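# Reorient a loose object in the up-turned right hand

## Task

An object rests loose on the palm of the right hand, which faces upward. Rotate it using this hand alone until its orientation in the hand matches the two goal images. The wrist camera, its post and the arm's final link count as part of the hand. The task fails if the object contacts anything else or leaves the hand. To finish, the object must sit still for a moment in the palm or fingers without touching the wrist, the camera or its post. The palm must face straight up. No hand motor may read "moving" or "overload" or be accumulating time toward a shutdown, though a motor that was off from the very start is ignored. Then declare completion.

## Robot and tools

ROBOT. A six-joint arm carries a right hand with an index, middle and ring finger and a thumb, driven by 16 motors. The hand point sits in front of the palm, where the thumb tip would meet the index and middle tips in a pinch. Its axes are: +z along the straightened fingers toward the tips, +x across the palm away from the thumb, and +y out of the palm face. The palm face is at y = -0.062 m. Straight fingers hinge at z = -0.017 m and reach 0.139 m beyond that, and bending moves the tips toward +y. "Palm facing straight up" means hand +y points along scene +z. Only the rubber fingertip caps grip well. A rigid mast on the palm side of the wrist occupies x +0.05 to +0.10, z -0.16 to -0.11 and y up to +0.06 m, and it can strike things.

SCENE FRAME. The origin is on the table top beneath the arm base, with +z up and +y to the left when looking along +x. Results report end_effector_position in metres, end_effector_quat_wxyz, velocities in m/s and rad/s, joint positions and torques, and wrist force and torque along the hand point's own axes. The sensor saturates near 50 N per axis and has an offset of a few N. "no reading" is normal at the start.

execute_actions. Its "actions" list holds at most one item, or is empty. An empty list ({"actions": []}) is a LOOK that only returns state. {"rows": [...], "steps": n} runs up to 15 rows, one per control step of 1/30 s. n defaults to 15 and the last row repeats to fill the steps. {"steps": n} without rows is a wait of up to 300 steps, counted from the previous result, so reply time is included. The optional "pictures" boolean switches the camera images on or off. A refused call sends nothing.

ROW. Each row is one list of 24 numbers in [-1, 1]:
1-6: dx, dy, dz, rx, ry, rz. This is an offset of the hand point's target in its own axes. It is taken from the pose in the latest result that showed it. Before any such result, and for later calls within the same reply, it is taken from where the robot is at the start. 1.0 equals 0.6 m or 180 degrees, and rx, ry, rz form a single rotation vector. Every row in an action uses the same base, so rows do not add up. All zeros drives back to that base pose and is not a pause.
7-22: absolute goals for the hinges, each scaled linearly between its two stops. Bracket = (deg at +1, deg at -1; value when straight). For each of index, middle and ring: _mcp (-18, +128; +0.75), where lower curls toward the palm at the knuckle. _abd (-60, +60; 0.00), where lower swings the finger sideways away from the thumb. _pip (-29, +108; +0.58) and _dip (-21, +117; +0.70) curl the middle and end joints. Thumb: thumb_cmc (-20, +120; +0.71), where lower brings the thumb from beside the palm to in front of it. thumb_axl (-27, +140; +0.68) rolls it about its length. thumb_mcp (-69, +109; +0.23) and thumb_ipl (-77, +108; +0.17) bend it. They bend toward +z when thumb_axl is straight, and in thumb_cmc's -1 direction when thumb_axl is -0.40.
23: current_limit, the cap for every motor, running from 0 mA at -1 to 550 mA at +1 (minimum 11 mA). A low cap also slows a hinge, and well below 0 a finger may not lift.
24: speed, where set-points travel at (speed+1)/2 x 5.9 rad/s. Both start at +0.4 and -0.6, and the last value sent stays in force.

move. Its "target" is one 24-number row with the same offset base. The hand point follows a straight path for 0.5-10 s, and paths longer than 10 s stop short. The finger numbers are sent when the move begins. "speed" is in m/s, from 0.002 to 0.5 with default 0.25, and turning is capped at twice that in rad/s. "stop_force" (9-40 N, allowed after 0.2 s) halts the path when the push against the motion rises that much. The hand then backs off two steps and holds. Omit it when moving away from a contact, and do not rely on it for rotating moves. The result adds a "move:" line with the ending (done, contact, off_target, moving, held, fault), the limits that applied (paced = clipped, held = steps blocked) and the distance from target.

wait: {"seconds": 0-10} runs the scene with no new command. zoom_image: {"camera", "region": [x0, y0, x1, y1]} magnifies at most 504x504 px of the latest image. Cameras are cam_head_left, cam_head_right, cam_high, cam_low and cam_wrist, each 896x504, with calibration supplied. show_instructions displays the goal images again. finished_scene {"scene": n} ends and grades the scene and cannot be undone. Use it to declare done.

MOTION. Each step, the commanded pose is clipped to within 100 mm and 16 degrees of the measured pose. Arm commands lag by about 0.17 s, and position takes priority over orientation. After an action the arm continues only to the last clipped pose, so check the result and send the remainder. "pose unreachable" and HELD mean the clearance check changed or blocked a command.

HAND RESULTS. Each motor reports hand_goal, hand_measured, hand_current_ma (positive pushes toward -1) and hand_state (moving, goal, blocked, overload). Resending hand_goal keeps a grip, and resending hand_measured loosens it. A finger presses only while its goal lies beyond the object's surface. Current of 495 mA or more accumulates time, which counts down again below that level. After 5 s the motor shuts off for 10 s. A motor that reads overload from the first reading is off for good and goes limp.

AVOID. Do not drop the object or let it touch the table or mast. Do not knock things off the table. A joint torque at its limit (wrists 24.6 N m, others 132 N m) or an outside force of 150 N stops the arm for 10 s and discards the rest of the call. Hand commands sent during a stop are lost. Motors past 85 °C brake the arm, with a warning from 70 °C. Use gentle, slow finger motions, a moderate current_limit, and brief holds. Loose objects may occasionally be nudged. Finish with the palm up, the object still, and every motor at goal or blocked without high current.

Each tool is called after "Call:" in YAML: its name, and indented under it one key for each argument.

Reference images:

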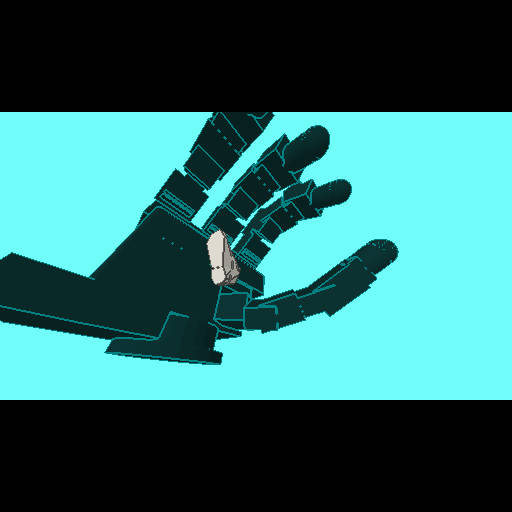

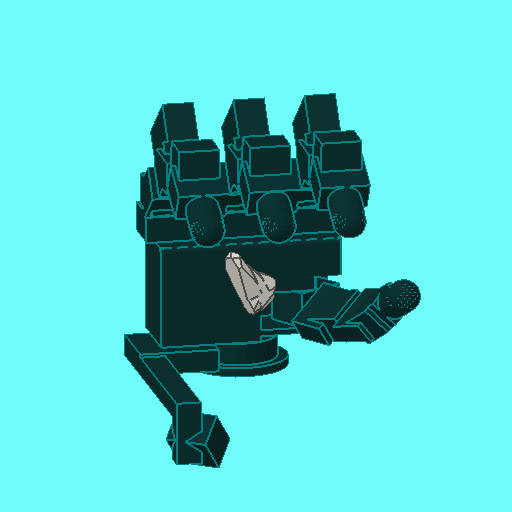

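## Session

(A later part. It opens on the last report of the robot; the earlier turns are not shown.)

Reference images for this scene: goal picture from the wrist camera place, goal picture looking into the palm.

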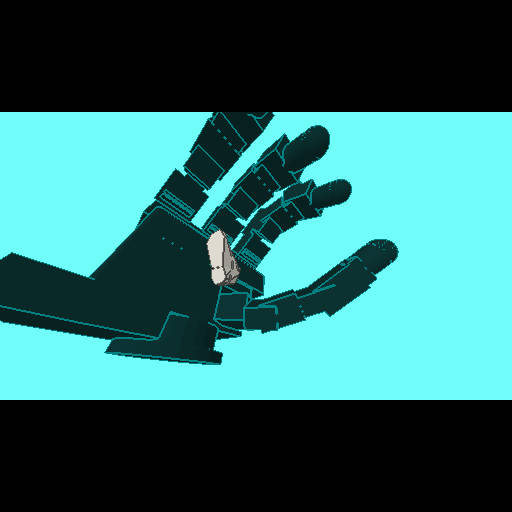

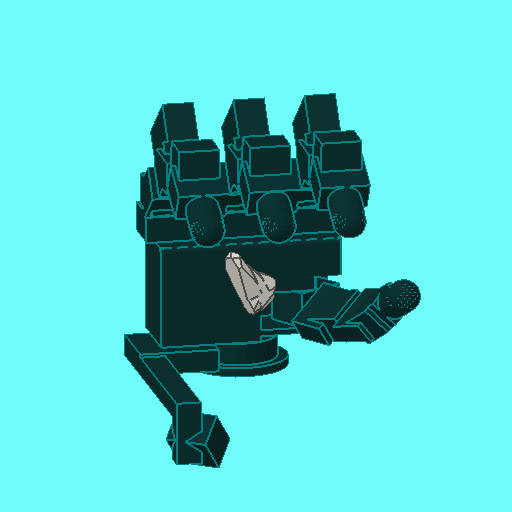

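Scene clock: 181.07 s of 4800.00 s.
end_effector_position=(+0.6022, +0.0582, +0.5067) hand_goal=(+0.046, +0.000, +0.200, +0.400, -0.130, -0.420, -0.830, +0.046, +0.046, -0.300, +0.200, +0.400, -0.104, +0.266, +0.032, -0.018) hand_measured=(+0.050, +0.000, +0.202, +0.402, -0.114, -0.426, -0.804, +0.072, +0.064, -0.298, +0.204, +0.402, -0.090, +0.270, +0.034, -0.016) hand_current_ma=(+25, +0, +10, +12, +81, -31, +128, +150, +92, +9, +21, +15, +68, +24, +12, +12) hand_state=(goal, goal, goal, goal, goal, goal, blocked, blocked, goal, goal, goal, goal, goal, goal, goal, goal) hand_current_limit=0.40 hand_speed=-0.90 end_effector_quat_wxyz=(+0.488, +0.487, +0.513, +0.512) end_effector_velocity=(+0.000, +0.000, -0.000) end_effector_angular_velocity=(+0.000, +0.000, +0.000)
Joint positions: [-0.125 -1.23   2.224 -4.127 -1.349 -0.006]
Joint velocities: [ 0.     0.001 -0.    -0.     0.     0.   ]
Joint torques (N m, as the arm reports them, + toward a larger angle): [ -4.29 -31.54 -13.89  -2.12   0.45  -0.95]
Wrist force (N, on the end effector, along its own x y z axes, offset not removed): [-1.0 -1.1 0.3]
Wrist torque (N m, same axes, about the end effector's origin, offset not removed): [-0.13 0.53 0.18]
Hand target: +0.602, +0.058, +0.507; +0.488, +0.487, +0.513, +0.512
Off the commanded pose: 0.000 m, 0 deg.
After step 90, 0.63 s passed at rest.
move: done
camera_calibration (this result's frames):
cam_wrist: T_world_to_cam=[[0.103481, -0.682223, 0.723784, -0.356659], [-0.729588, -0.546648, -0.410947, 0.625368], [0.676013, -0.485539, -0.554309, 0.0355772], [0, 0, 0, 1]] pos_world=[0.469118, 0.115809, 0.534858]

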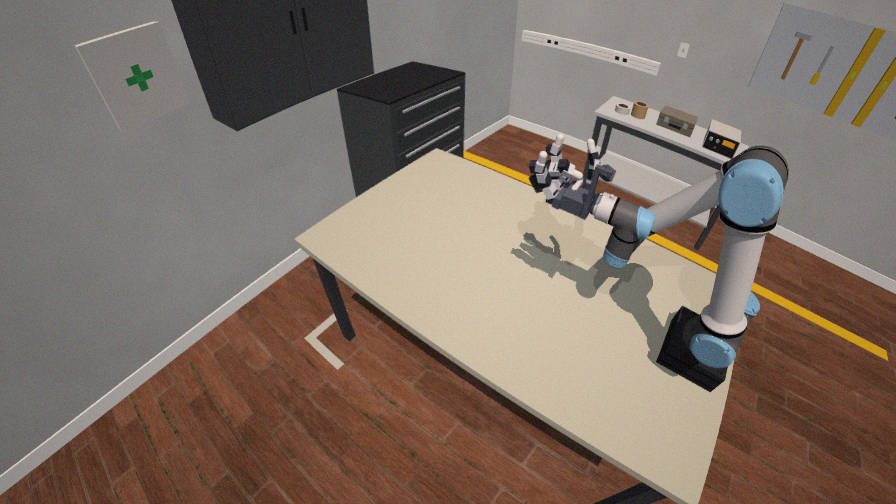

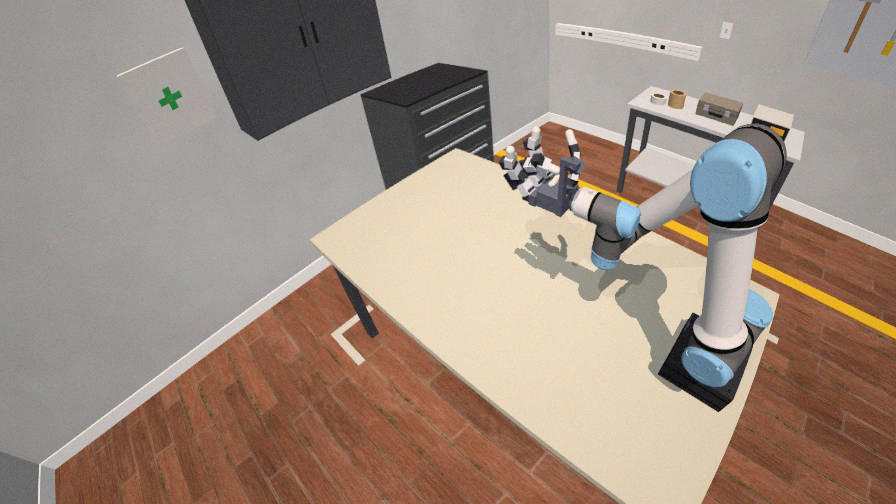

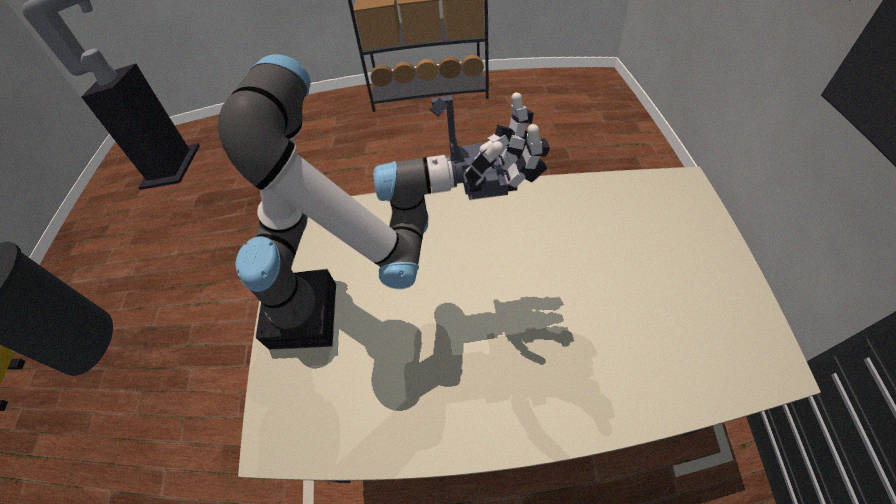

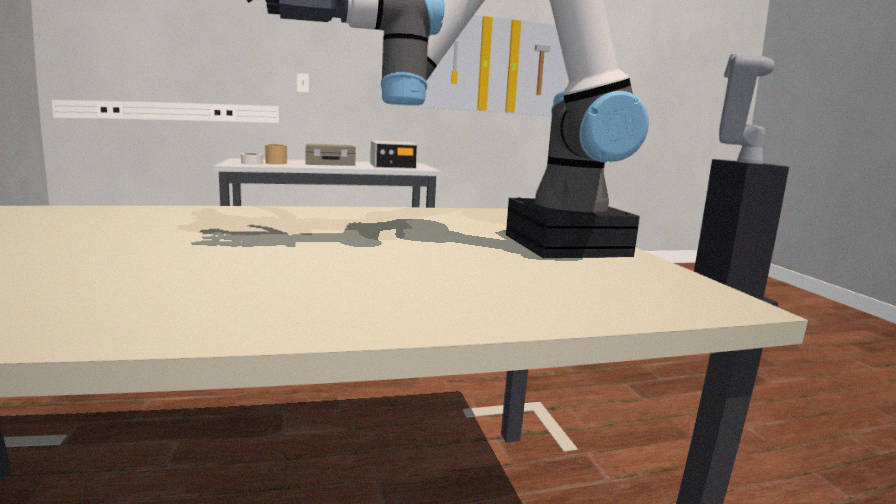

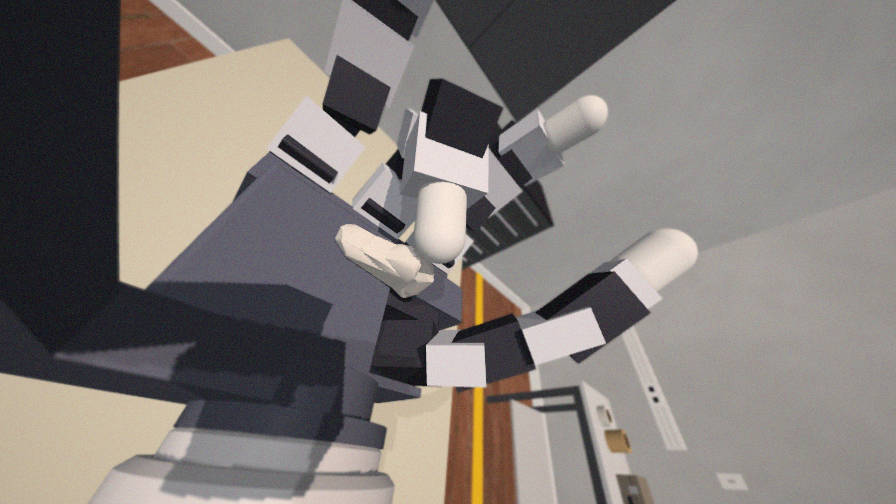

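Call:
execute_actions:
  actions:
    - {"rows":[[0,0,0,0,0,0, 0.1,0.3,0.2,0.4, -0.13,0,0.168,-0.3, 0.046,0,0.2,0.4, -0.104,0.266,0.032,-0.018, 0.7,0]],"steps":15}
  pictures: false

Call:
move:
  target: [0,0,0,0,0,0, 0.1,0.3,0.2,0.4, -0.685,0.5,0.168,-0.667, 0.046,0,0.2,0.4, -0.104,0.266,0.032,-0.018, 0.7,-0.5]

Scene clock: 195.47 s of 4800.00 s.
end_effector_position=(+0.6022, +0.0582, +0.5067) hand_goal=(+0.100, +0.300, +0.200, +0.400, -0.130, +0.000, +0.168, -0.300, +0.046, +0.000, +0.200, +0.400, -0.104, +0.266, +0.032, -0.018) hand_measured=(+0.106, +0.298, +0.202, +0.402, -0.122, -0.004, -0.154, -0.298, +0.062, -0.004, +0.204, +0.402, -0.090, +0.270, +0.034, -0.016) hand_current_ma=(+28, -9, +10, +12, +42, -14, -102, +11, +92, -16, +21, +15, +68, +24, +12, +12) hand_state=(goal, goal, goal, goal, goal, goal, moving, goal, goal, goal, goal, goal, goal, goal, goal, goal) hand_current_limit=0.70 hand_speed=0.00 end_effector_quat_wxyz=(+0.488, +0.487, +0.513, +0.512) end_effector_velocity=(-0.000, +0.000, +0.001) end_effector_angular_velocity=(-0.001, -0.003, +0.000)
Joint positions: [-0.125 -1.23   2.224 -4.127 -1.349 -0.006]
Joint velocities: [-0.    -0.001 -0.001 -0.001  0.    -0.   ]
Joint torques (N m, as the arm reports them, + toward a larger angle): [ -4.37 -31.67 -13.61  -2.14   0.36  -0.88]
Wrist force (N, on the end effector, along its own x y z axes, offset not removed): [1.0 0.8 -2.2]
Wrist torque (N m, same axes, about the end effector's origin, offset not removed): [0.15 0.19 0.15]
Hand target: +0.602, +0.058, +0.507; +0.488, +0.487, +0.513, +0.512
Off the commanded pose: 0.000 m, 0 deg.
Steps of this call (steps 1 to 90: nothing new was sent; then 10.90 s passed at rest; steps 91 to 105: all 15 steps of this action). Readings (end_effector_position | what the end effector reports):
91: (+0.6022, +0.0582, +0.5067) | hand_goal=(+0.100, +0.300, +0.200, +0.400, -0.130, +0.000, +0.168, -0.300, +0.046, +0.000, +0.200, +0.400, -0.104, +0.266, +0.032, -0.018) hand_measured=(+0.050, +0.000, +0.202, +0.402, -0.114, -0.426, -0.804, +0.072, +0.064, -0.298, +0.204, +0.402, -0.090, +0.270, +0.034, -0.016) hand_current_ma=(+25, +0, +10, +12, +81, -31, +128, +150, +92, +9, +21, +15, +68, +24, +12, +12) hand_state=(moving, moving, goal, goal, goal, moving, moving, moving, goal, moving, goal, goal, goal, goal, goal, goal) hand_current_limit=0.70 hand_speed=0.00
92: (+0.6022, +0.0582, +0.5067) | hand_goal=(+0.100, +0.300, +0.200, +0.400, -0.130, +0.000, +0.168, -0.300, +0.046, +0.000, +0.200, +0.400, -0.104, +0.266, +0.032, -0.018) hand_measured=(+0.062, +0.018, +0.202, +0.402, -0.114, -0.406, -0.790, +0.058, +0.062, -0.282, +0.204, +0.402, -0.090, +0.270, +0.034, -0.016) hand_current_ma=(-80, -151, +10, +12, +72, -151, -90, +154, +91, -172, +21, +15, +68, +24, +12, +12) hand_state=(moving, moving, goal, goal, moving, moving, moving, moving, goal, moving, goal, goal, goal, goal, goal, goal) hand_current_limit=0.70 hand_speed=0.00
94: (+0.6022, +0.0582, +0.5067) | hand_goal=(+0.100, +0.300, +0.200, +0.400, -0.130, +0.000, +0.168, -0.300, +0.046, +0.000, +0.200, +0.400, -0.104, +0.266, +0.032, -0.018) hand_measured=(+0.102, +0.128, +0.202, +0.402, -0.120, -0.300, -0.704, -0.028, +0.062, -0.176, +0.204, +0.402, -0.090, +0.270, +0.034, -0.016) hand_current_ma=(+38, -103, +10, +12, +37, -105, -116, +88, +92, -119, +21, +15, +68, +24, +12, +12) hand_state=(moving, moving, goal, goal, moving, moving, moving, moving, goal, moving, goal, goal, goal, goal, goal, goal) hand_current_limit=0.70 hand_speed=0.00
98: (+0.6022, +0.0582, +0.5067) | hand_goal=(+0.100, +0.300, +0.200, +0.400, -0.130, +0.000, +0.168, -0.300, +0.046, +0.000, +0.200, +0.400, -0.104, +0.266, +0.032, -0.018) hand_measured=(+0.106, +0.294, +0.202, +0.402, -0.122, -0.068, -0.506, -0.222, +0.062, -0.010, +0.204, +0.402, -0.090, +0.270, +0.034, -0.016) hand_current_ma=(+28, -4, +10, +12, +42, -74, -111, +73, +92, -9, +21, +15, +68, +24, +12, +12) hand_state=(goal, moving, goal, goal, goal, moving, moving, moving, goal, moving, goal, goal, goal, goal, goal, goal) hand_current_limit=0.70 hand_speed=0.00
105: the state above

Scene clock: 196.67 s of 4800.00 s.
end_effector_position=(+0.6022, +0.0582, +0.5067) hand_goal=(+0.100, +0.300, +0.200, +0.400, -0.684, +0.500, +0.168, -0.666, +0.046, +0.000, +0.200, +0.400, -0.104, +0.266, +0.032, -0.018) hand_measured=(+0.106, +0.298, +0.202, +0.402, -0.684, +0.500, +0.164, -0.664, +0.062, -0.004, +0.204, +0.402, -0.090, +0.270, +0.034, -0.016) hand_current_ma=(+28, -9, +10, +12, -3, -4, -16, +12, +92, -16, +21, +15, +68, +24, +12, +12) hand_state=(goal, goal, goal, goal, goal, goal, goal, goal, goal, goal, goal, goal, goal, goal, goal, goal) hand_current_limit=0.70 hand_speed=-0.50 end_effector_quat_wxyz=(+0.488, +0.487, +0.513, +0.512) end_effector_velocity=(-0.001, +0.000, -0.001) end_effector_angular_velocity=(+0.000, +0.002, +0.000)
Joint positions: [-0.125 -1.23   2.224 -4.127 -1.349 -0.006]
Joint velocities: [ 0.    -0.001  0.002 -0.    -0.    -0.   ]
Joint torques (N m, as the arm reports them, + toward a larger angle): [ -4.35 -31.64 -13.75  -2.24   0.4   -0.91]
Wrist force (N, on the end effector, along its own x y z axes, offset not removed): [-2.4 -0.1 -0.4]
Wrist torque (N m, same axes, about the end effector's origin, offset not removed): [-0.08 0.55 0.04]
Hand target: +0.602, +0.058, +0.507; +0.488, +0.487, +0.513, +0.512
Off the commanded pose: 0.000 m, 0 deg.
move: done
camera_calibration (this result's frames):
cam_wrist: T_world_to_cam=[[0.103481, -0.682223, 0.723784, -0.356659], [-0.729588, -0.546648, -0.410947, 0.625368], [0.676013, -0.485539, -0.554309, 0.0355771], [0, 0, 0, 1]] pos_world=[0.469118, 0.115809, 0.534858]

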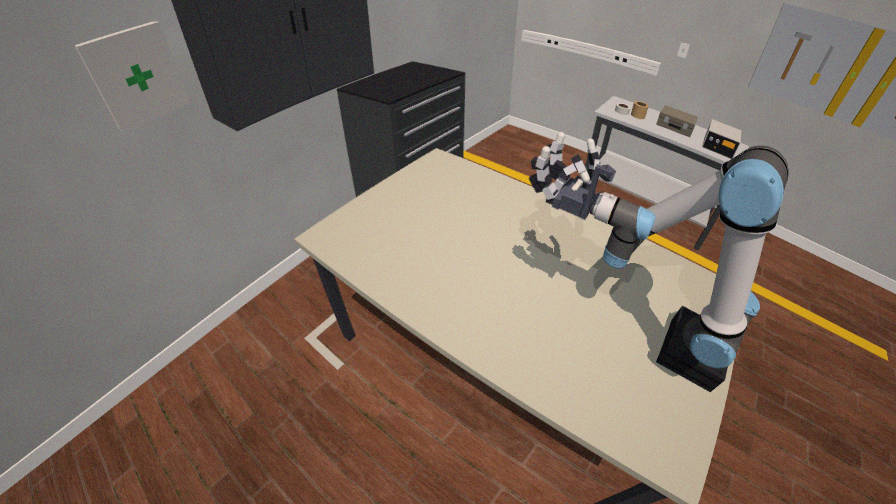

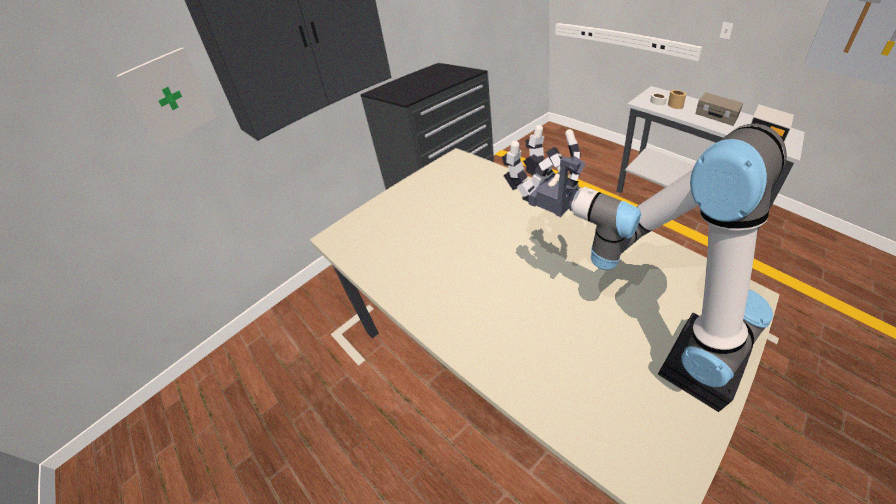

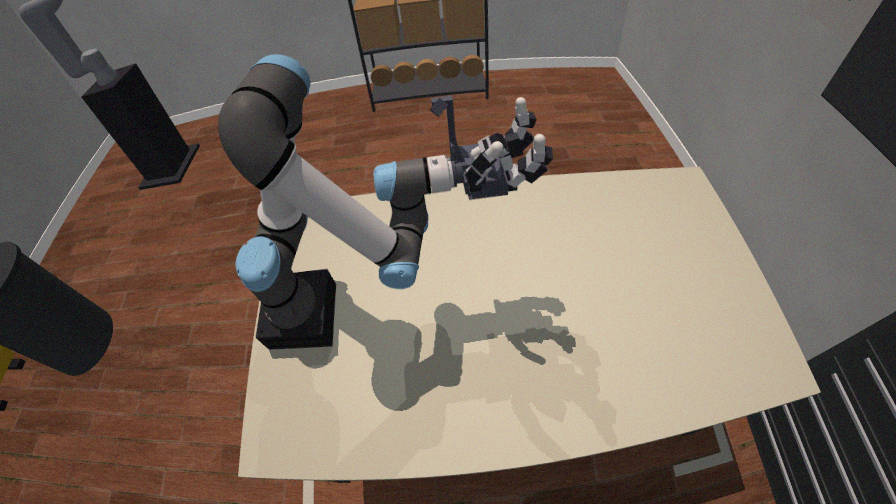

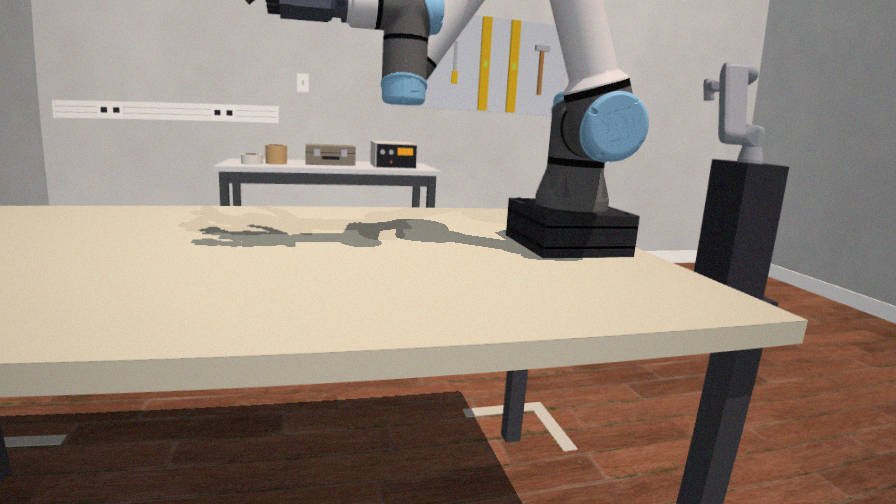

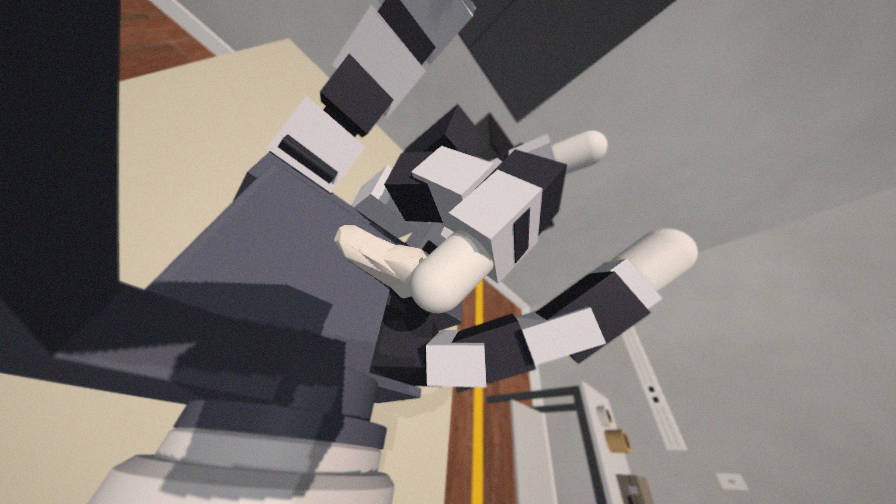

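Call:
execute_actions:
  actions:
    - {"rows":[[0,0,0,0,0,0, 0.1,0.3,0.2,0.4, -0.685,0.5,0.02,-0.667, 0.046,0,0.2,0.4, -0.104,0.266,0.032,-0.018, 0.4,-0.7]],"steps":10}
  pictures: false

Call:
execute_actions:
  actions:
    - {"rows":[[0,0,0,0,0,0, 0.1,0.3,0.2,0.4, -0.685,0.5,0.07,-0.83, 0.046,0,0.2,0.4, -0.104,0.266,0.032,-0.018, 0.4,-0.85]],"steps":15}
  pictures: false

Call:
move:
  target: [0,0,0,0,0,0, 0.1,0.3,0.2,0.4, -0.685,0.5,0.124,-0.97, 0.046,0,0.2,0.4, -0.104,0.266,0.032,-0.018, 0.4,-0.85]

Call:
zoom_image:
  camera: "cam_wrist"
  region: [300, 150, 540, 350]

Scene clock: 204.00 s of 4800.00 s.
end_effector_position=(+0.6022, +0.0582, +0.5067) hand_goal=(+0.100, +0.300, +0.200, +0.400, -0.684, +0.500, +0.020, -0.666, +0.046, +0.000, +0.200, +0.400, -0.104, +0.266, +0.032, -0.018) hand_measured=(+0.106, +0.298, +0.202, +0.402, -0.684, +0.500, +0.022, -0.664, +0.062, -0.004, +0.204, +0.402, -0.090, +0.270, +0.034, -0.016) hand_current_ma=(+28, -9, +10, +12, -4, -4, +6, +12, +92, -16, +21, +15, +68, +24, +12, +12) hand_state=(goal, goal, goal, goal, goal, goal, moving, goal, goal, goal, goal, goal, goal, goal, goal, goal) hand_current_limit=0.40 hand_speed=-0.70 end_effector_quat_wxyz=(+0.488, +0.487, +0.513, +0.512) end_effector_velocity=(-0.000, +0.000, +0.000) end_effector_angular_velocity=(-0.000, -0.001, +0.000)
Joint positions: [-0.125 -1.23   2.224 -4.127 -1.349 -0.006]
Joint velocities: [ 0.    -0.     0.    -0.001 -0.    -0.   ]
Joint torques (N m, as the arm reports them, + toward a larger angle): [ -4.36 -31.76 -13.47  -2.12   0.46  -1.01]
Wrist force (N, on the end effector, along its own x y z axes, offset not removed): [-3.9 1.2 -3.1]
Wrist torque (N m, same axes, about the end effector's origin, offset not removed): [0.39 0.79 -0.03]
Hand target: +0.602, +0.058, +0.507; +0.488, +0.487, +0.513, +0.512
Off the commanded pose: 0.000 m, 0 deg.
Steps of this call (steps 1 to 90: nothing new was sent; then 4.00 s passed at rest; steps 91 to 100: all 10 steps of this action). Readings (end_effector_position | what the end effector reports):
91: (+0.6022, +0.0582, +0.5067) | hand_goal=(+0.100, +0.300, +0.200, +0.400, -0.684, +0.500, +0.020, -0.666, +0.046, +0.000, +0.200, +0.400, -0.104, +0.266, +0.032, -0.018) hand_measured=(+0.106, +0.298, +0.202, +0.402, -0.684, +0.500, +0.164, -0.664, +0.062, -0.004, +0.204, +0.402, -0.090, +0.270, +0.034, -0.016) hand_current_ma=(+28, -9, +10, +12, -3, -4, -16, +12, +92, -16, +21, +15, +68, +24, +12, +12) hand_state=(goal, goal, goal, goal, goal, goal, moving, goal, goal, goal, goal, goal, goal, goal, goal, goal) hand_current_limit=0.40 hand_speed=-0.70
92: (+0.6022, +0.0582, +0.5067) | hand_goal=(+0.100, +0.300, +0.200, +0.400, -0.684, +0.500, +0.020, -0.666, +0.046, +0.000, +0.200, +0.400, -0.104, +0.266, +0.032, -0.018) hand_measured=(+0.106, +0.298, +0.202, +0.402, -0.684, +0.500, +0.160, -0.664, +0.062, -0.004, +0.204, +0.402, -0.090, +0.270, +0.034, -0.016) hand_current_ma=(+28, -9, +10, +12, -3, -4, +46, +12, +92, -16, +21, +15, +68, +24, +12, +12) hand_state=(goal, goal, goal, goal, goal, goal, moving, goal, goal, goal, goal, goal, goal, goal, goal, goal) hand_current_limit=0.40 hand_speed=-0.70
94: (+0.6022, +0.0582, +0.5067) | hand_goal=(+0.100, +0.300, +0.200, +0.400, -0.684, +0.500, +0.020, -0.666, +0.046, +0.000, +0.200, +0.400, -0.104, +0.266, +0.032, -0.018) hand_measured=(+0.106, +0.298, +0.202, +0.402, -0.684, +0.500, +0.128, -0.664, +0.062, -0.004, +0.204, +0.402, -0.090, +0.270, +0.034, -0.016) hand_current_ma=(+28, -9, +10, +12, -2, -4, +61, +12, +92, -16, +21, +15, +68, +24, +12, +12) hand_state=(goal, goal, goal, goal, goal, goal, moving, goal, goal, goal, goal, goal, goal, goal, goal, goal) hand_current_limit=0.40 hand_speed=-0.70
98: (+0.6022, +0.0582, +0.5067) | hand_goal=(+0.100, +0.300, +0.200, +0.400, -0.684, +0.500, +0.020, -0.666, +0.046, +0.000, +0.200, +0.400, -0.104, +0.266, +0.032, -0.018) hand_measured=(+0.106, +0.298, +0.202, +0.402, -0.684, +0.500, +0.032, -0.664, +0.062, -0.004, +0.204, +0.402, -0.090, +0.270, +0.034, -0.016) hand_current_ma=(+28, -9, +10, +12, -5, -4, -1, +12, +92, -16, +21, +15, +68, +24, +12, +12) hand_state=(goal, goal, goal, goal, goal, goal, moving, goal, goal, goal, goal, goal, goal, goal, goal, goal) hand_current_limit=0.40 hand_speed=-0.70
100: the state above

Scene clock: 204.50 s of 4800.00 s.
end_effector_position=(+0.6022, +0.0582, +0.5067) hand_goal=(+0.100, +0.300, +0.200, +0.400, -0.684, +0.500, +0.070, -0.830, +0.046, +0.000, +0.200, +0.400, -0.104, +0.266, +0.032, -0.018) hand_measured=(+0.106, +0.298, +0.202, +0.402, -0.684, +0.500, +0.064, -0.820, +0.062, -0.004, +0.204, +0.402, -0.090, +0.270, +0.034, -0.016) hand_current_ma=(+28, -9, +10, +12, -5, -4, -34, +19, +92, -16, +21, +15, +68, +24, +12, +12) hand_state=(goal, goal, goal, goal, goal, goal, goal, moving, goal, goal, goal, goal, goal, goal, goal, goal) hand_current_limit=0.40 hand_speed=-0.85 end_effector_quat_wxyz=(+0.488, +0.487, +0.513, +0.512) end_effector_velocity=(+0.000, -0.000, -0.001) end_effector_angular_velocity=(+0.000, +0.003, -0.000)
Joint positions: [-0.125 -1.23   2.224 -4.127 -1.349 -0.006]
Joint velocities: [-0.     0.     0.001  0.001 -0.    -0.   ]
Joint torques (N m, as the arm reports them, + toward a larger angle): [ -4.32 -31.24 -13.87  -2.16   0.46  -1.  ]
Wrist force (N, on the end effector, along its own x y z axes, offset not removed): [-1.3 1.0 2.1]
Wrist torque (N m, same axes, about the end effector's origin, offset not removed): [-0.07 0.34 0.10]
Hand target: +0.602, +0.058, +0.507; +0.488, +0.487, +0.513, +0.512
Off the commanded pose: 0.000 m, 0 deg.
Steps of this call (steps 1 to 15: all 15 steps of this action). Readings (end_effector_position | what the end effector reports):
1: (+0.6022, +0.0582, +0.5067) | hand_goal=(+0.100, +0.300, +0.200, +0.400, -0.684, +0.500, +0.070, -0.830, +0.046, +0.000, +0.200, +0.400, -0.104, +0.266, +0.032, -0.018) hand_measured=(+0.106, +0.298, +0.202, +0.402, -0.684, +0.500, +0.022, -0.664, +0.062, -0.004, +0.204, +0.402, -0.090, +0.270, +0.034, -0.016) hand_current_ma=(+28, -9, +10, +12, -4, -4, +7, +12, +92, -16, +21, +15, +68, +24, +12, +12) hand_state=(goal, goal, goal, goal, goal, goal, moving, moving, goal, goal, goal, goal, goal, goal, goal, goal) hand_current_limit=0.40 hand_speed=-0.85
2: (+0.6022, +0.0582, +0.5067) | hand_goal=(+0.100, +0.300, +0.200, +0.400, -0.684, +0.500, +0.070, -0.830, +0.046, +0.000, +0.200, +0.400, -0.104, +0.266, +0.032, -0.018) hand_measured=(+0.106, +0.298, +0.202, +0.402, -0.684, +0.500, +0.022, -0.666, +0.062, -0.004, +0.204, +0.402, -0.090, +0.270, +0.034, -0.016) hand_current_ma=(+28, -9, +10, +12, -4, -4, -46, +32, +92, -16, +21, +15, +68, +24, +12, +12) hand_state=(goal, goal, goal, goal, goal, goal, moving, moving, goal, goal, goal, goal, goal, goal, goal, goal) hand_current_limit=0.40 hand_speed=-0.85
4: (+0.6022, +0.0582, +0.5067) | hand_goal=(+0.100, +0.300, +0.200, +0.400, -0.684, +0.500, +0.070, -0.830, +0.046, +0.000, +0.200, +0.400, -0.104, +0.266, +0.032, -0.018) hand_measured=(+0.106, +0.298, +0.202, +0.402, -0.684, +0.500, +0.036, -0.686, +0.062, -0.004, +0.204, +0.402, -0.090, +0.270, +0.034, -0.016) hand_current_ma=(+28, -9, +10, +12, -5, -4, -54, +29, +92, -16, +21, +15, +68, +24, +12, +12) hand_state=(goal, goal, goal, goal, goal, goal, moving, moving, goal, goal, goal, goal, goal, goal, goal, goal) hand_current_limit=0.40 hand_speed=-0.85
8: (+0.6022, +0.0582, +0.5067) | hand_goal=(+0.100, +0.300, +0.200, +0.400, -0.684, +0.500, +0.070, -0.830, +0.046, +0.000, +0.200, +0.400, -0.104, +0.266, +0.032, -0.018) hand_measured=(+0.106, +0.298, +0.202, +0.402, -0.684, +0.500, +0.062, -0.736, +0.062, -0.004, +0.204, +0.402, -0.090, +0.270, +0.034, -0.016) hand_current_ma=(+28, -9, +10, +12, -5, -4, -34, +29, +92, -16, +21, +15, +68, +24, +12, +12) hand_state=(goal, goal, goal, goal, goal, goal, moving, moving, goal, goal, goal, goal, goal, goal, goal, goal) hand_current_limit=0.40 hand_speed=-0.85
15: the state above

Scene clock: 205.37 s of 4800.00 s.
end_effector_position=(+0.6022, +0.0582, +0.5067) hand_goal=(+0.100, +0.300, +0.200, +0.400, -0.684, +0.500, +0.124, -0.970, +0.046, +0.000, +0.200, +0.400, -0.104, +0.266, +0.032, -0.018) hand_measured=(+0.106, +0.298, +0.202, +0.402, -0.684, +0.500, +0.118, -0.968, +0.062, -0.004, +0.204, +0.402, -0.090, +0.270, +0.034, -0.016) hand_current_ma=(+28, -9, +10, +12, -5, -4, -33, +14, +92, -16, +21, +15, +68, +24, +12, +12) hand_state=(goal, goal, goal, goal, goal, goal, goal, goal, goal, goal, goal, goal, goal, goal, goal, goal) hand_current_limit=0.40 hand_speed=-0.85 end_effector_quat_wxyz=(+0.488, +0.487, +0.513, +0.512) end_effector_velocity=(+0.000, -0.000, +0.001) end_effector_angular_velocity=(-0.000, -0.001, -0.000)
Joint positions: [-0.125 -1.23   2.224 -4.127 -1.349 -0.006]
Joint velocities: [-0.    -0.    -0.001  0.    -0.     0.   ]
Joint torques (N m, as the arm reports them, + toward a larger angle): [ -4.53 -31.64 -13.81  -2.2    0.39  -0.89]
Wrist force (N, on the end effector, along its own x y z axes, offset not removed): [0.7 1.4 1.3]
Wrist torque (N m, same axes, about the end effector's origin, offset not removed): [-0.08 0.13 0.32]
Hand target: +0.602, +0.058, +0.507; +0.488, +0.487, +0.513, +0.512
Off the commanded pose: 0.000 m, 0 deg.
move: done
camera_calibration (this result's frames):
cam_wrist: T_world_to_cam=[[0.103481, -0.682223, 0.723784, -0.356659], [-0.729588, -0.546648, -0.410947, 0.625368], [0.676013, -0.485539, -0.554309, 0.0355771], [0, 0, 0, 1]] pos_world=[0.469118, 0.115809, 0.534858]

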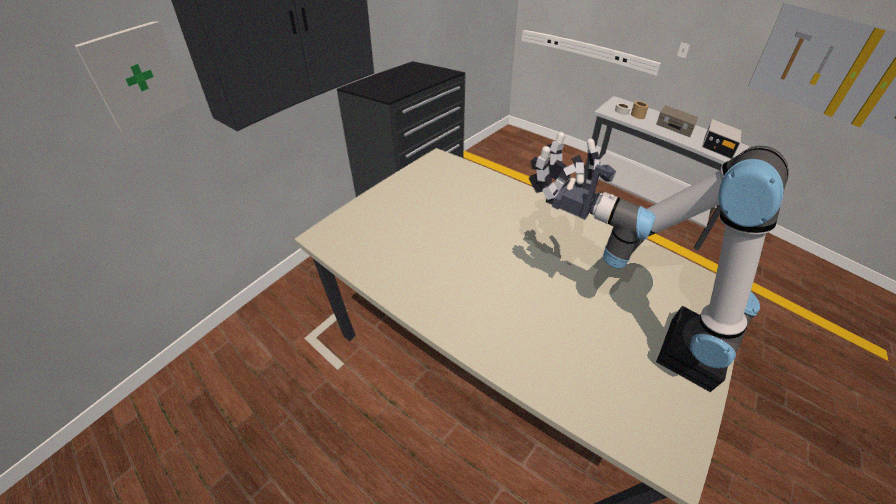

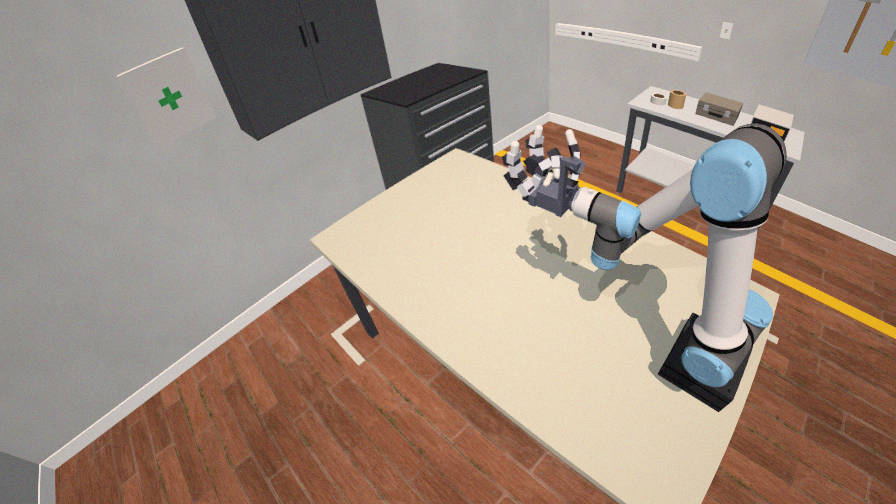

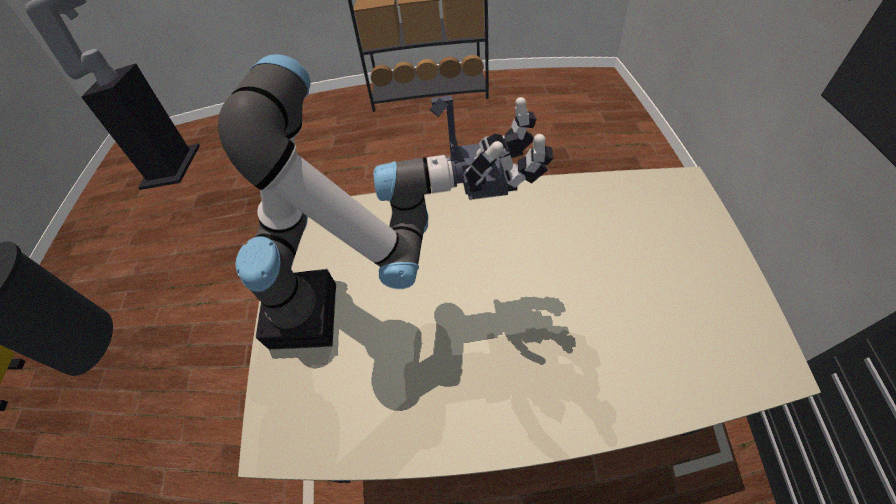

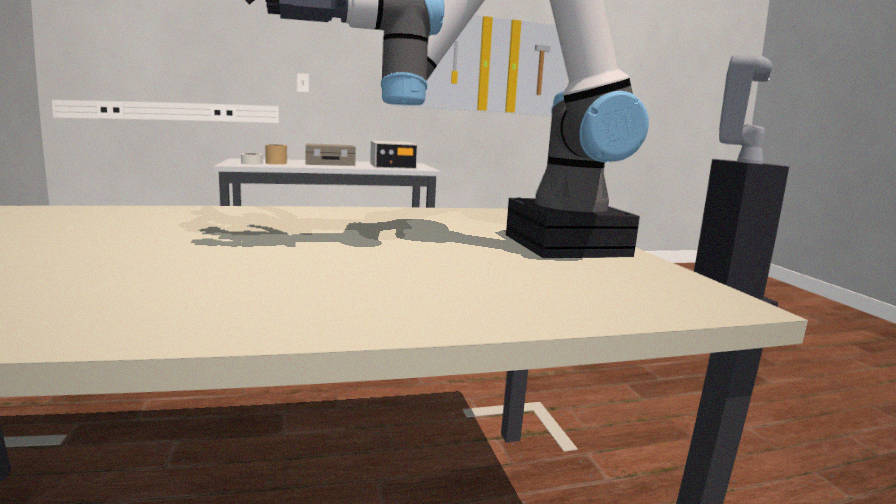

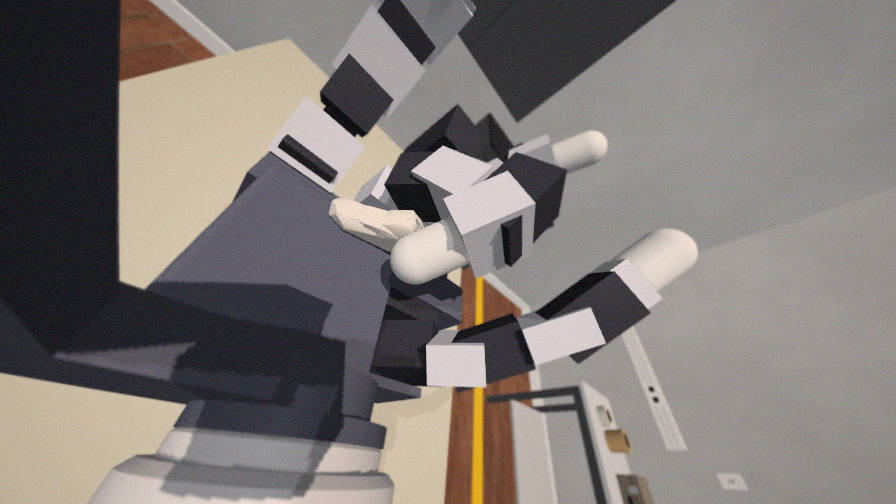

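Region (300, 150, 540, 350) of cam_wrist's 896x504 image, scaled by 2.100, with more detail than that image has.

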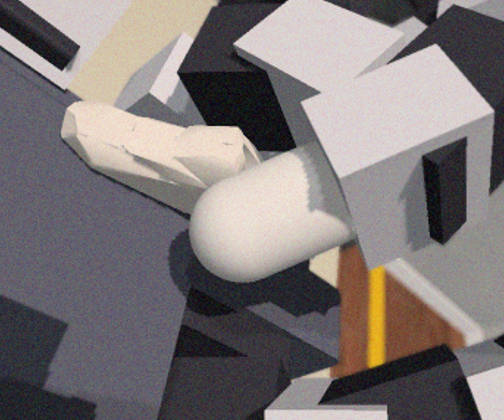

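Call:
execute_actions:
  actions: []

Scene clock: 223.03 s of 4800.00 s.
end_effector_position=(+0.6022, +0.0582, +0.5067) hand_goal=(+0.100, +0.300, +0.200, +0.400, -0.684, +0.500, +0.124, -0.970, +0.046, +0.000, +0.200, +0.400, -0.104, +0.266, +0.032, -0.018) hand_measured=(+0.106, +0.298, +0.202, +0.402, -0.684, +0.500, +0.118, -0.968, +0.062, -0.004, +0.204, +0.402, -0.090, +0.270, +0.034, -0.016) hand_current_ma=(+28, -9, +10, +12, -5, -4, -33, +14, +92, -16, +21, +15, +68, +24, +12, +12) hand_state=(goal, goal, goal, goal, goal, goal, goal, goal, goal, goal, goal, goal, goal, goal, goal, goal) hand_current_limit=0.40 hand_speed=-0.85 end_effector_quat_wxyz=(+0.488, +0.487, +0.513, +0.512) end_effector_velocity=(-0.000, -0.000, +0.000) end_effector_angular_velocity=(-0.000, -0.001, -0.000)
Joint positions: [-0.125 -1.23   2.224 -4.127 -1.349 -0.006]
Joint velocities: [-0. -0. -0. -0. -0.  0.]
Joint torques (N m, as the arm reports them, + toward a larger angle): [ -4.36 -31.78 -13.51  -2.05   0.39  -0.97]
Wrist force (N, on the end effector, along its own x y z axes, offset not removed): [-1.9 2.5 -0.4]
Wrist torque (N m, same axes, about the end effector's origin, offset not removed): [0.25 0.46 0.11]
Hand target: +0.602, +0.058, +0.507; +0.488, +0.487, +0.513, +0.512
Off the commanded pose: 0.000 m, 0 deg.
Steps of this call (steps 1 to 90: nothing new was sent; then 14.67 s passed at rest). Readings (end_effector_position | what the end effector reports):
1: (+0.6022, +0.0582, +0.5067) | hand_goal=(+0.100, +0.300, +0.200, +0.400, -0.684, +0.500, +0.124, -0.970, +0.046, +0.000, +0.200, +0.400, -0.104, +0.266, +0.032, -0.018) hand_measured=(+0.106, +0.298, +0.202, +0.402, -0.684, +0.500, +0.118, -0.968, +0.062, -0.004, +0.204, +0.402, -0.090, +0.270, +0.034, -0.016) hand_current_ma=(+28, -9, +10, +12, -5, -4, -33, +14, +92, -16, +21, +15, +68, +24, +12, +12) hand_state=(goal, goal, goal, goal, goal, goal, goal, goal, goal, goal, goal, goal, goal, goal, goal, goal) hand_current_limit=0.40 hand_speed=-0.85
2: (+0.6022, +0.0582, +0.5067) | hand_goal=(+0.100, +0.300, +0.200, +0.400, -0.684, +0.500, +0.124, -0.970, +0.046, +0.000, +0.200, +0.400, -0.104, +0.266, +0.032, -0.018) hand_measured=(+0.106, +0.298, +0.202, +0.402, -0.684, +0.500, +0.118, -0.968, +0.062, -0.004, +0.204, +0.402, -0.090, +0.270, +0.034, -0.016) hand_current_ma=(+28, -9, +10, +12, -5, -4, -33, +14, +92, -16, +21, +15, +68, +24, +12, +12) hand_state=(goal, goal, goal, goal, goal, goal, goal, goal, goal, goal, goal, goal, goal, goal, goal, goal) hand_current_limit=0.40 hand_speed=-0.85
4: (+0.6022, +0.0582, +0.5067) | hand_goal=(+0.100, +0.300, +0.200, +0.400, -0.684, +0.500, +0.124, -0.970, +0.046, +0.000, +0.200, +0.400, -0.104, +0.266, +0.032, -0.018) hand_measured=(+0.106, +0.298, +0.202, +0.402, -0.684, +0.500, +0.118, -0.968, +0.062, -0.004, +0.204, +0.402, -0.090, +0.270, +0.034, -0.016) hand_current_ma=(+28, -9, +10, +12, -5, -4, -33, +14, +92, -16, +21, +15, +68, +24, +12, +12) hand_state=(goal, goal, goal, goal, goal, goal, goal, goal, goal, goal, goal, goal, goal, goal, goal, goal) hand_current_limit=0.40 hand_speed=-0.85
8: (+0.6022, +0.0582, +0.5067) | hand_goal=(+0.100, +0.300, +0.200, +0.400, -0.684, +0.500, +0.124, -0.970, +0.046, +0.000, +0.200, +0.400, -0.104, +0.266, +0.032, -0.018) hand_measured=(+0.106, +0.298, +0.202, +0.402, -0.684, +0.500, +0.118, -0.968, +0.062, -0.004, +0.204, +0.402, -0.090, +0.270, +0.034, -0.016) hand_current_ma=(+28, -9, +10, +12, -5, -4, -33, +14, +92, -16, +21, +15, +68, +24, +12, +12) hand_state=(goal, goal, goal, goal, goal, goal, goal, goal, goal, goal, goal, goal, goal, goal, goal, goal) hand_current_limit=0.40 hand_speed=-0.85
90: the state above
camera_calibration (this result's frames):
cam_wrist: T_world_to_cam=[[0.103481, -0.682223, 0.723784, -0.356659], [-0.729588, -0.546648, -0.410947, 0.625368], [0.676013, -0.485539, -0.554309, 0.0355771], [0, 0, 0, 1]] pos_world=[0.469118, 0.115809, 0.534858]

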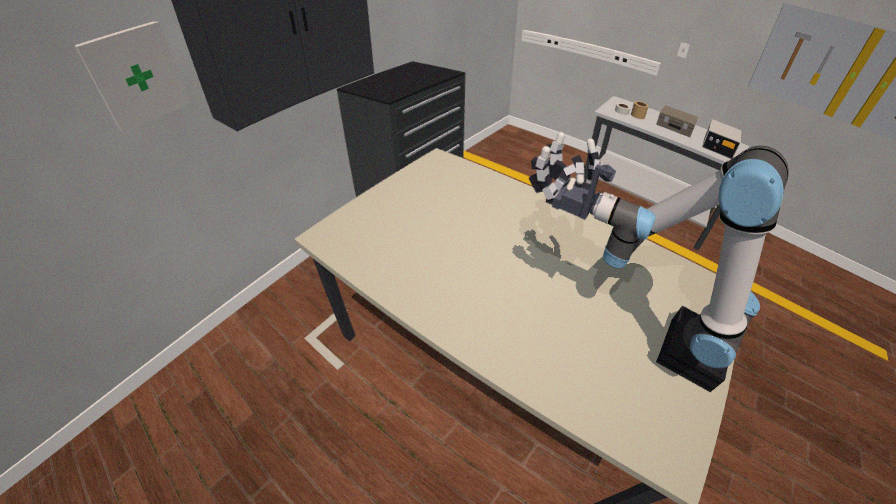

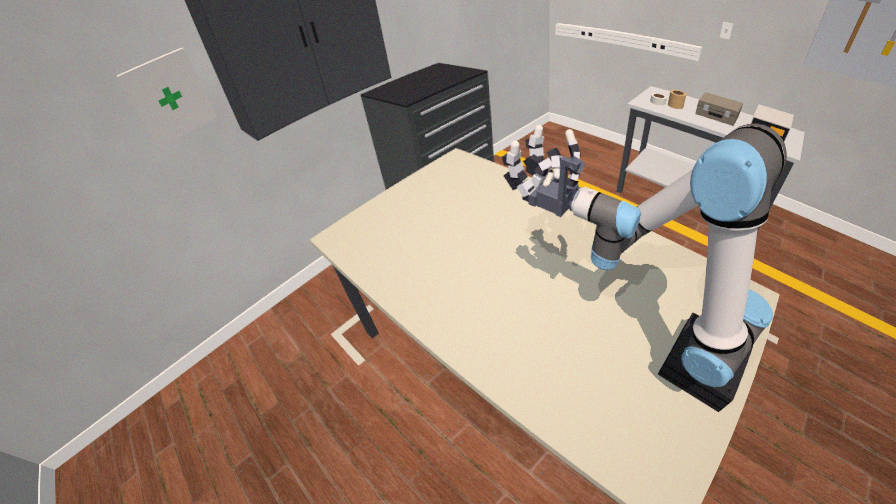

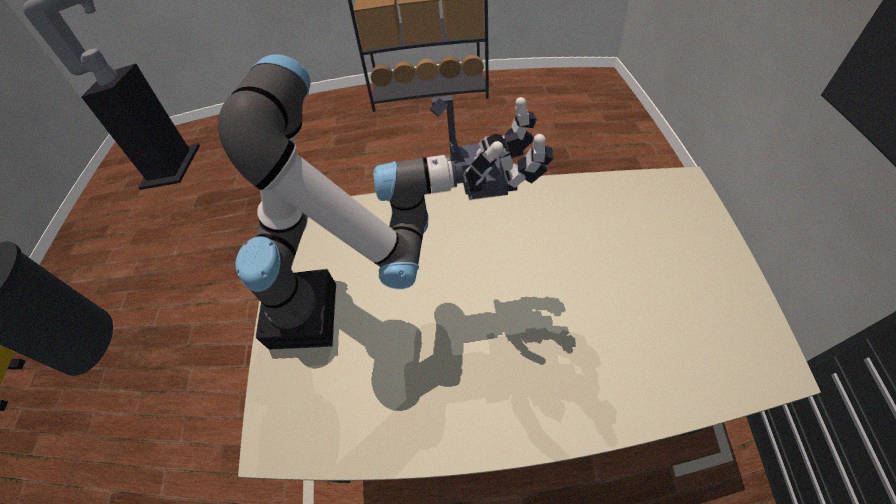

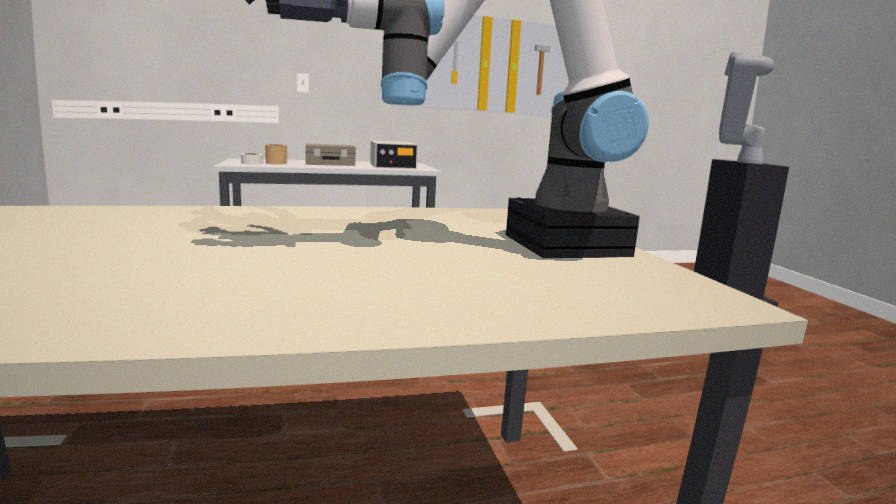

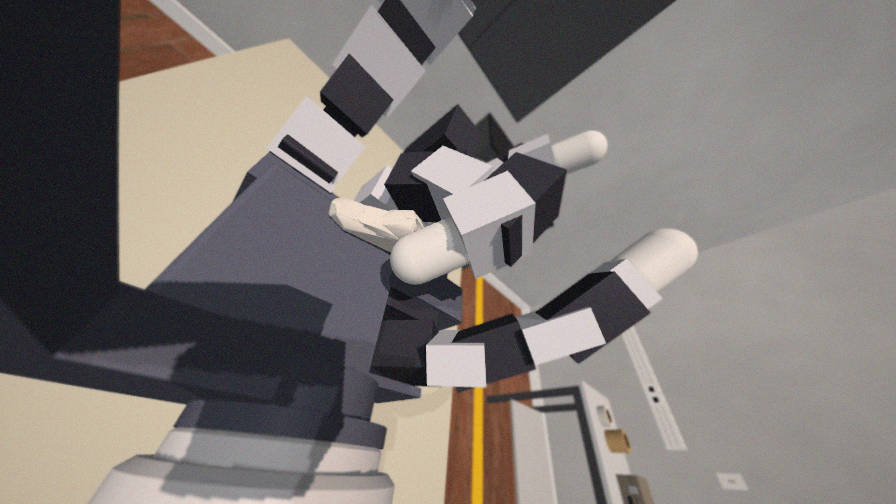

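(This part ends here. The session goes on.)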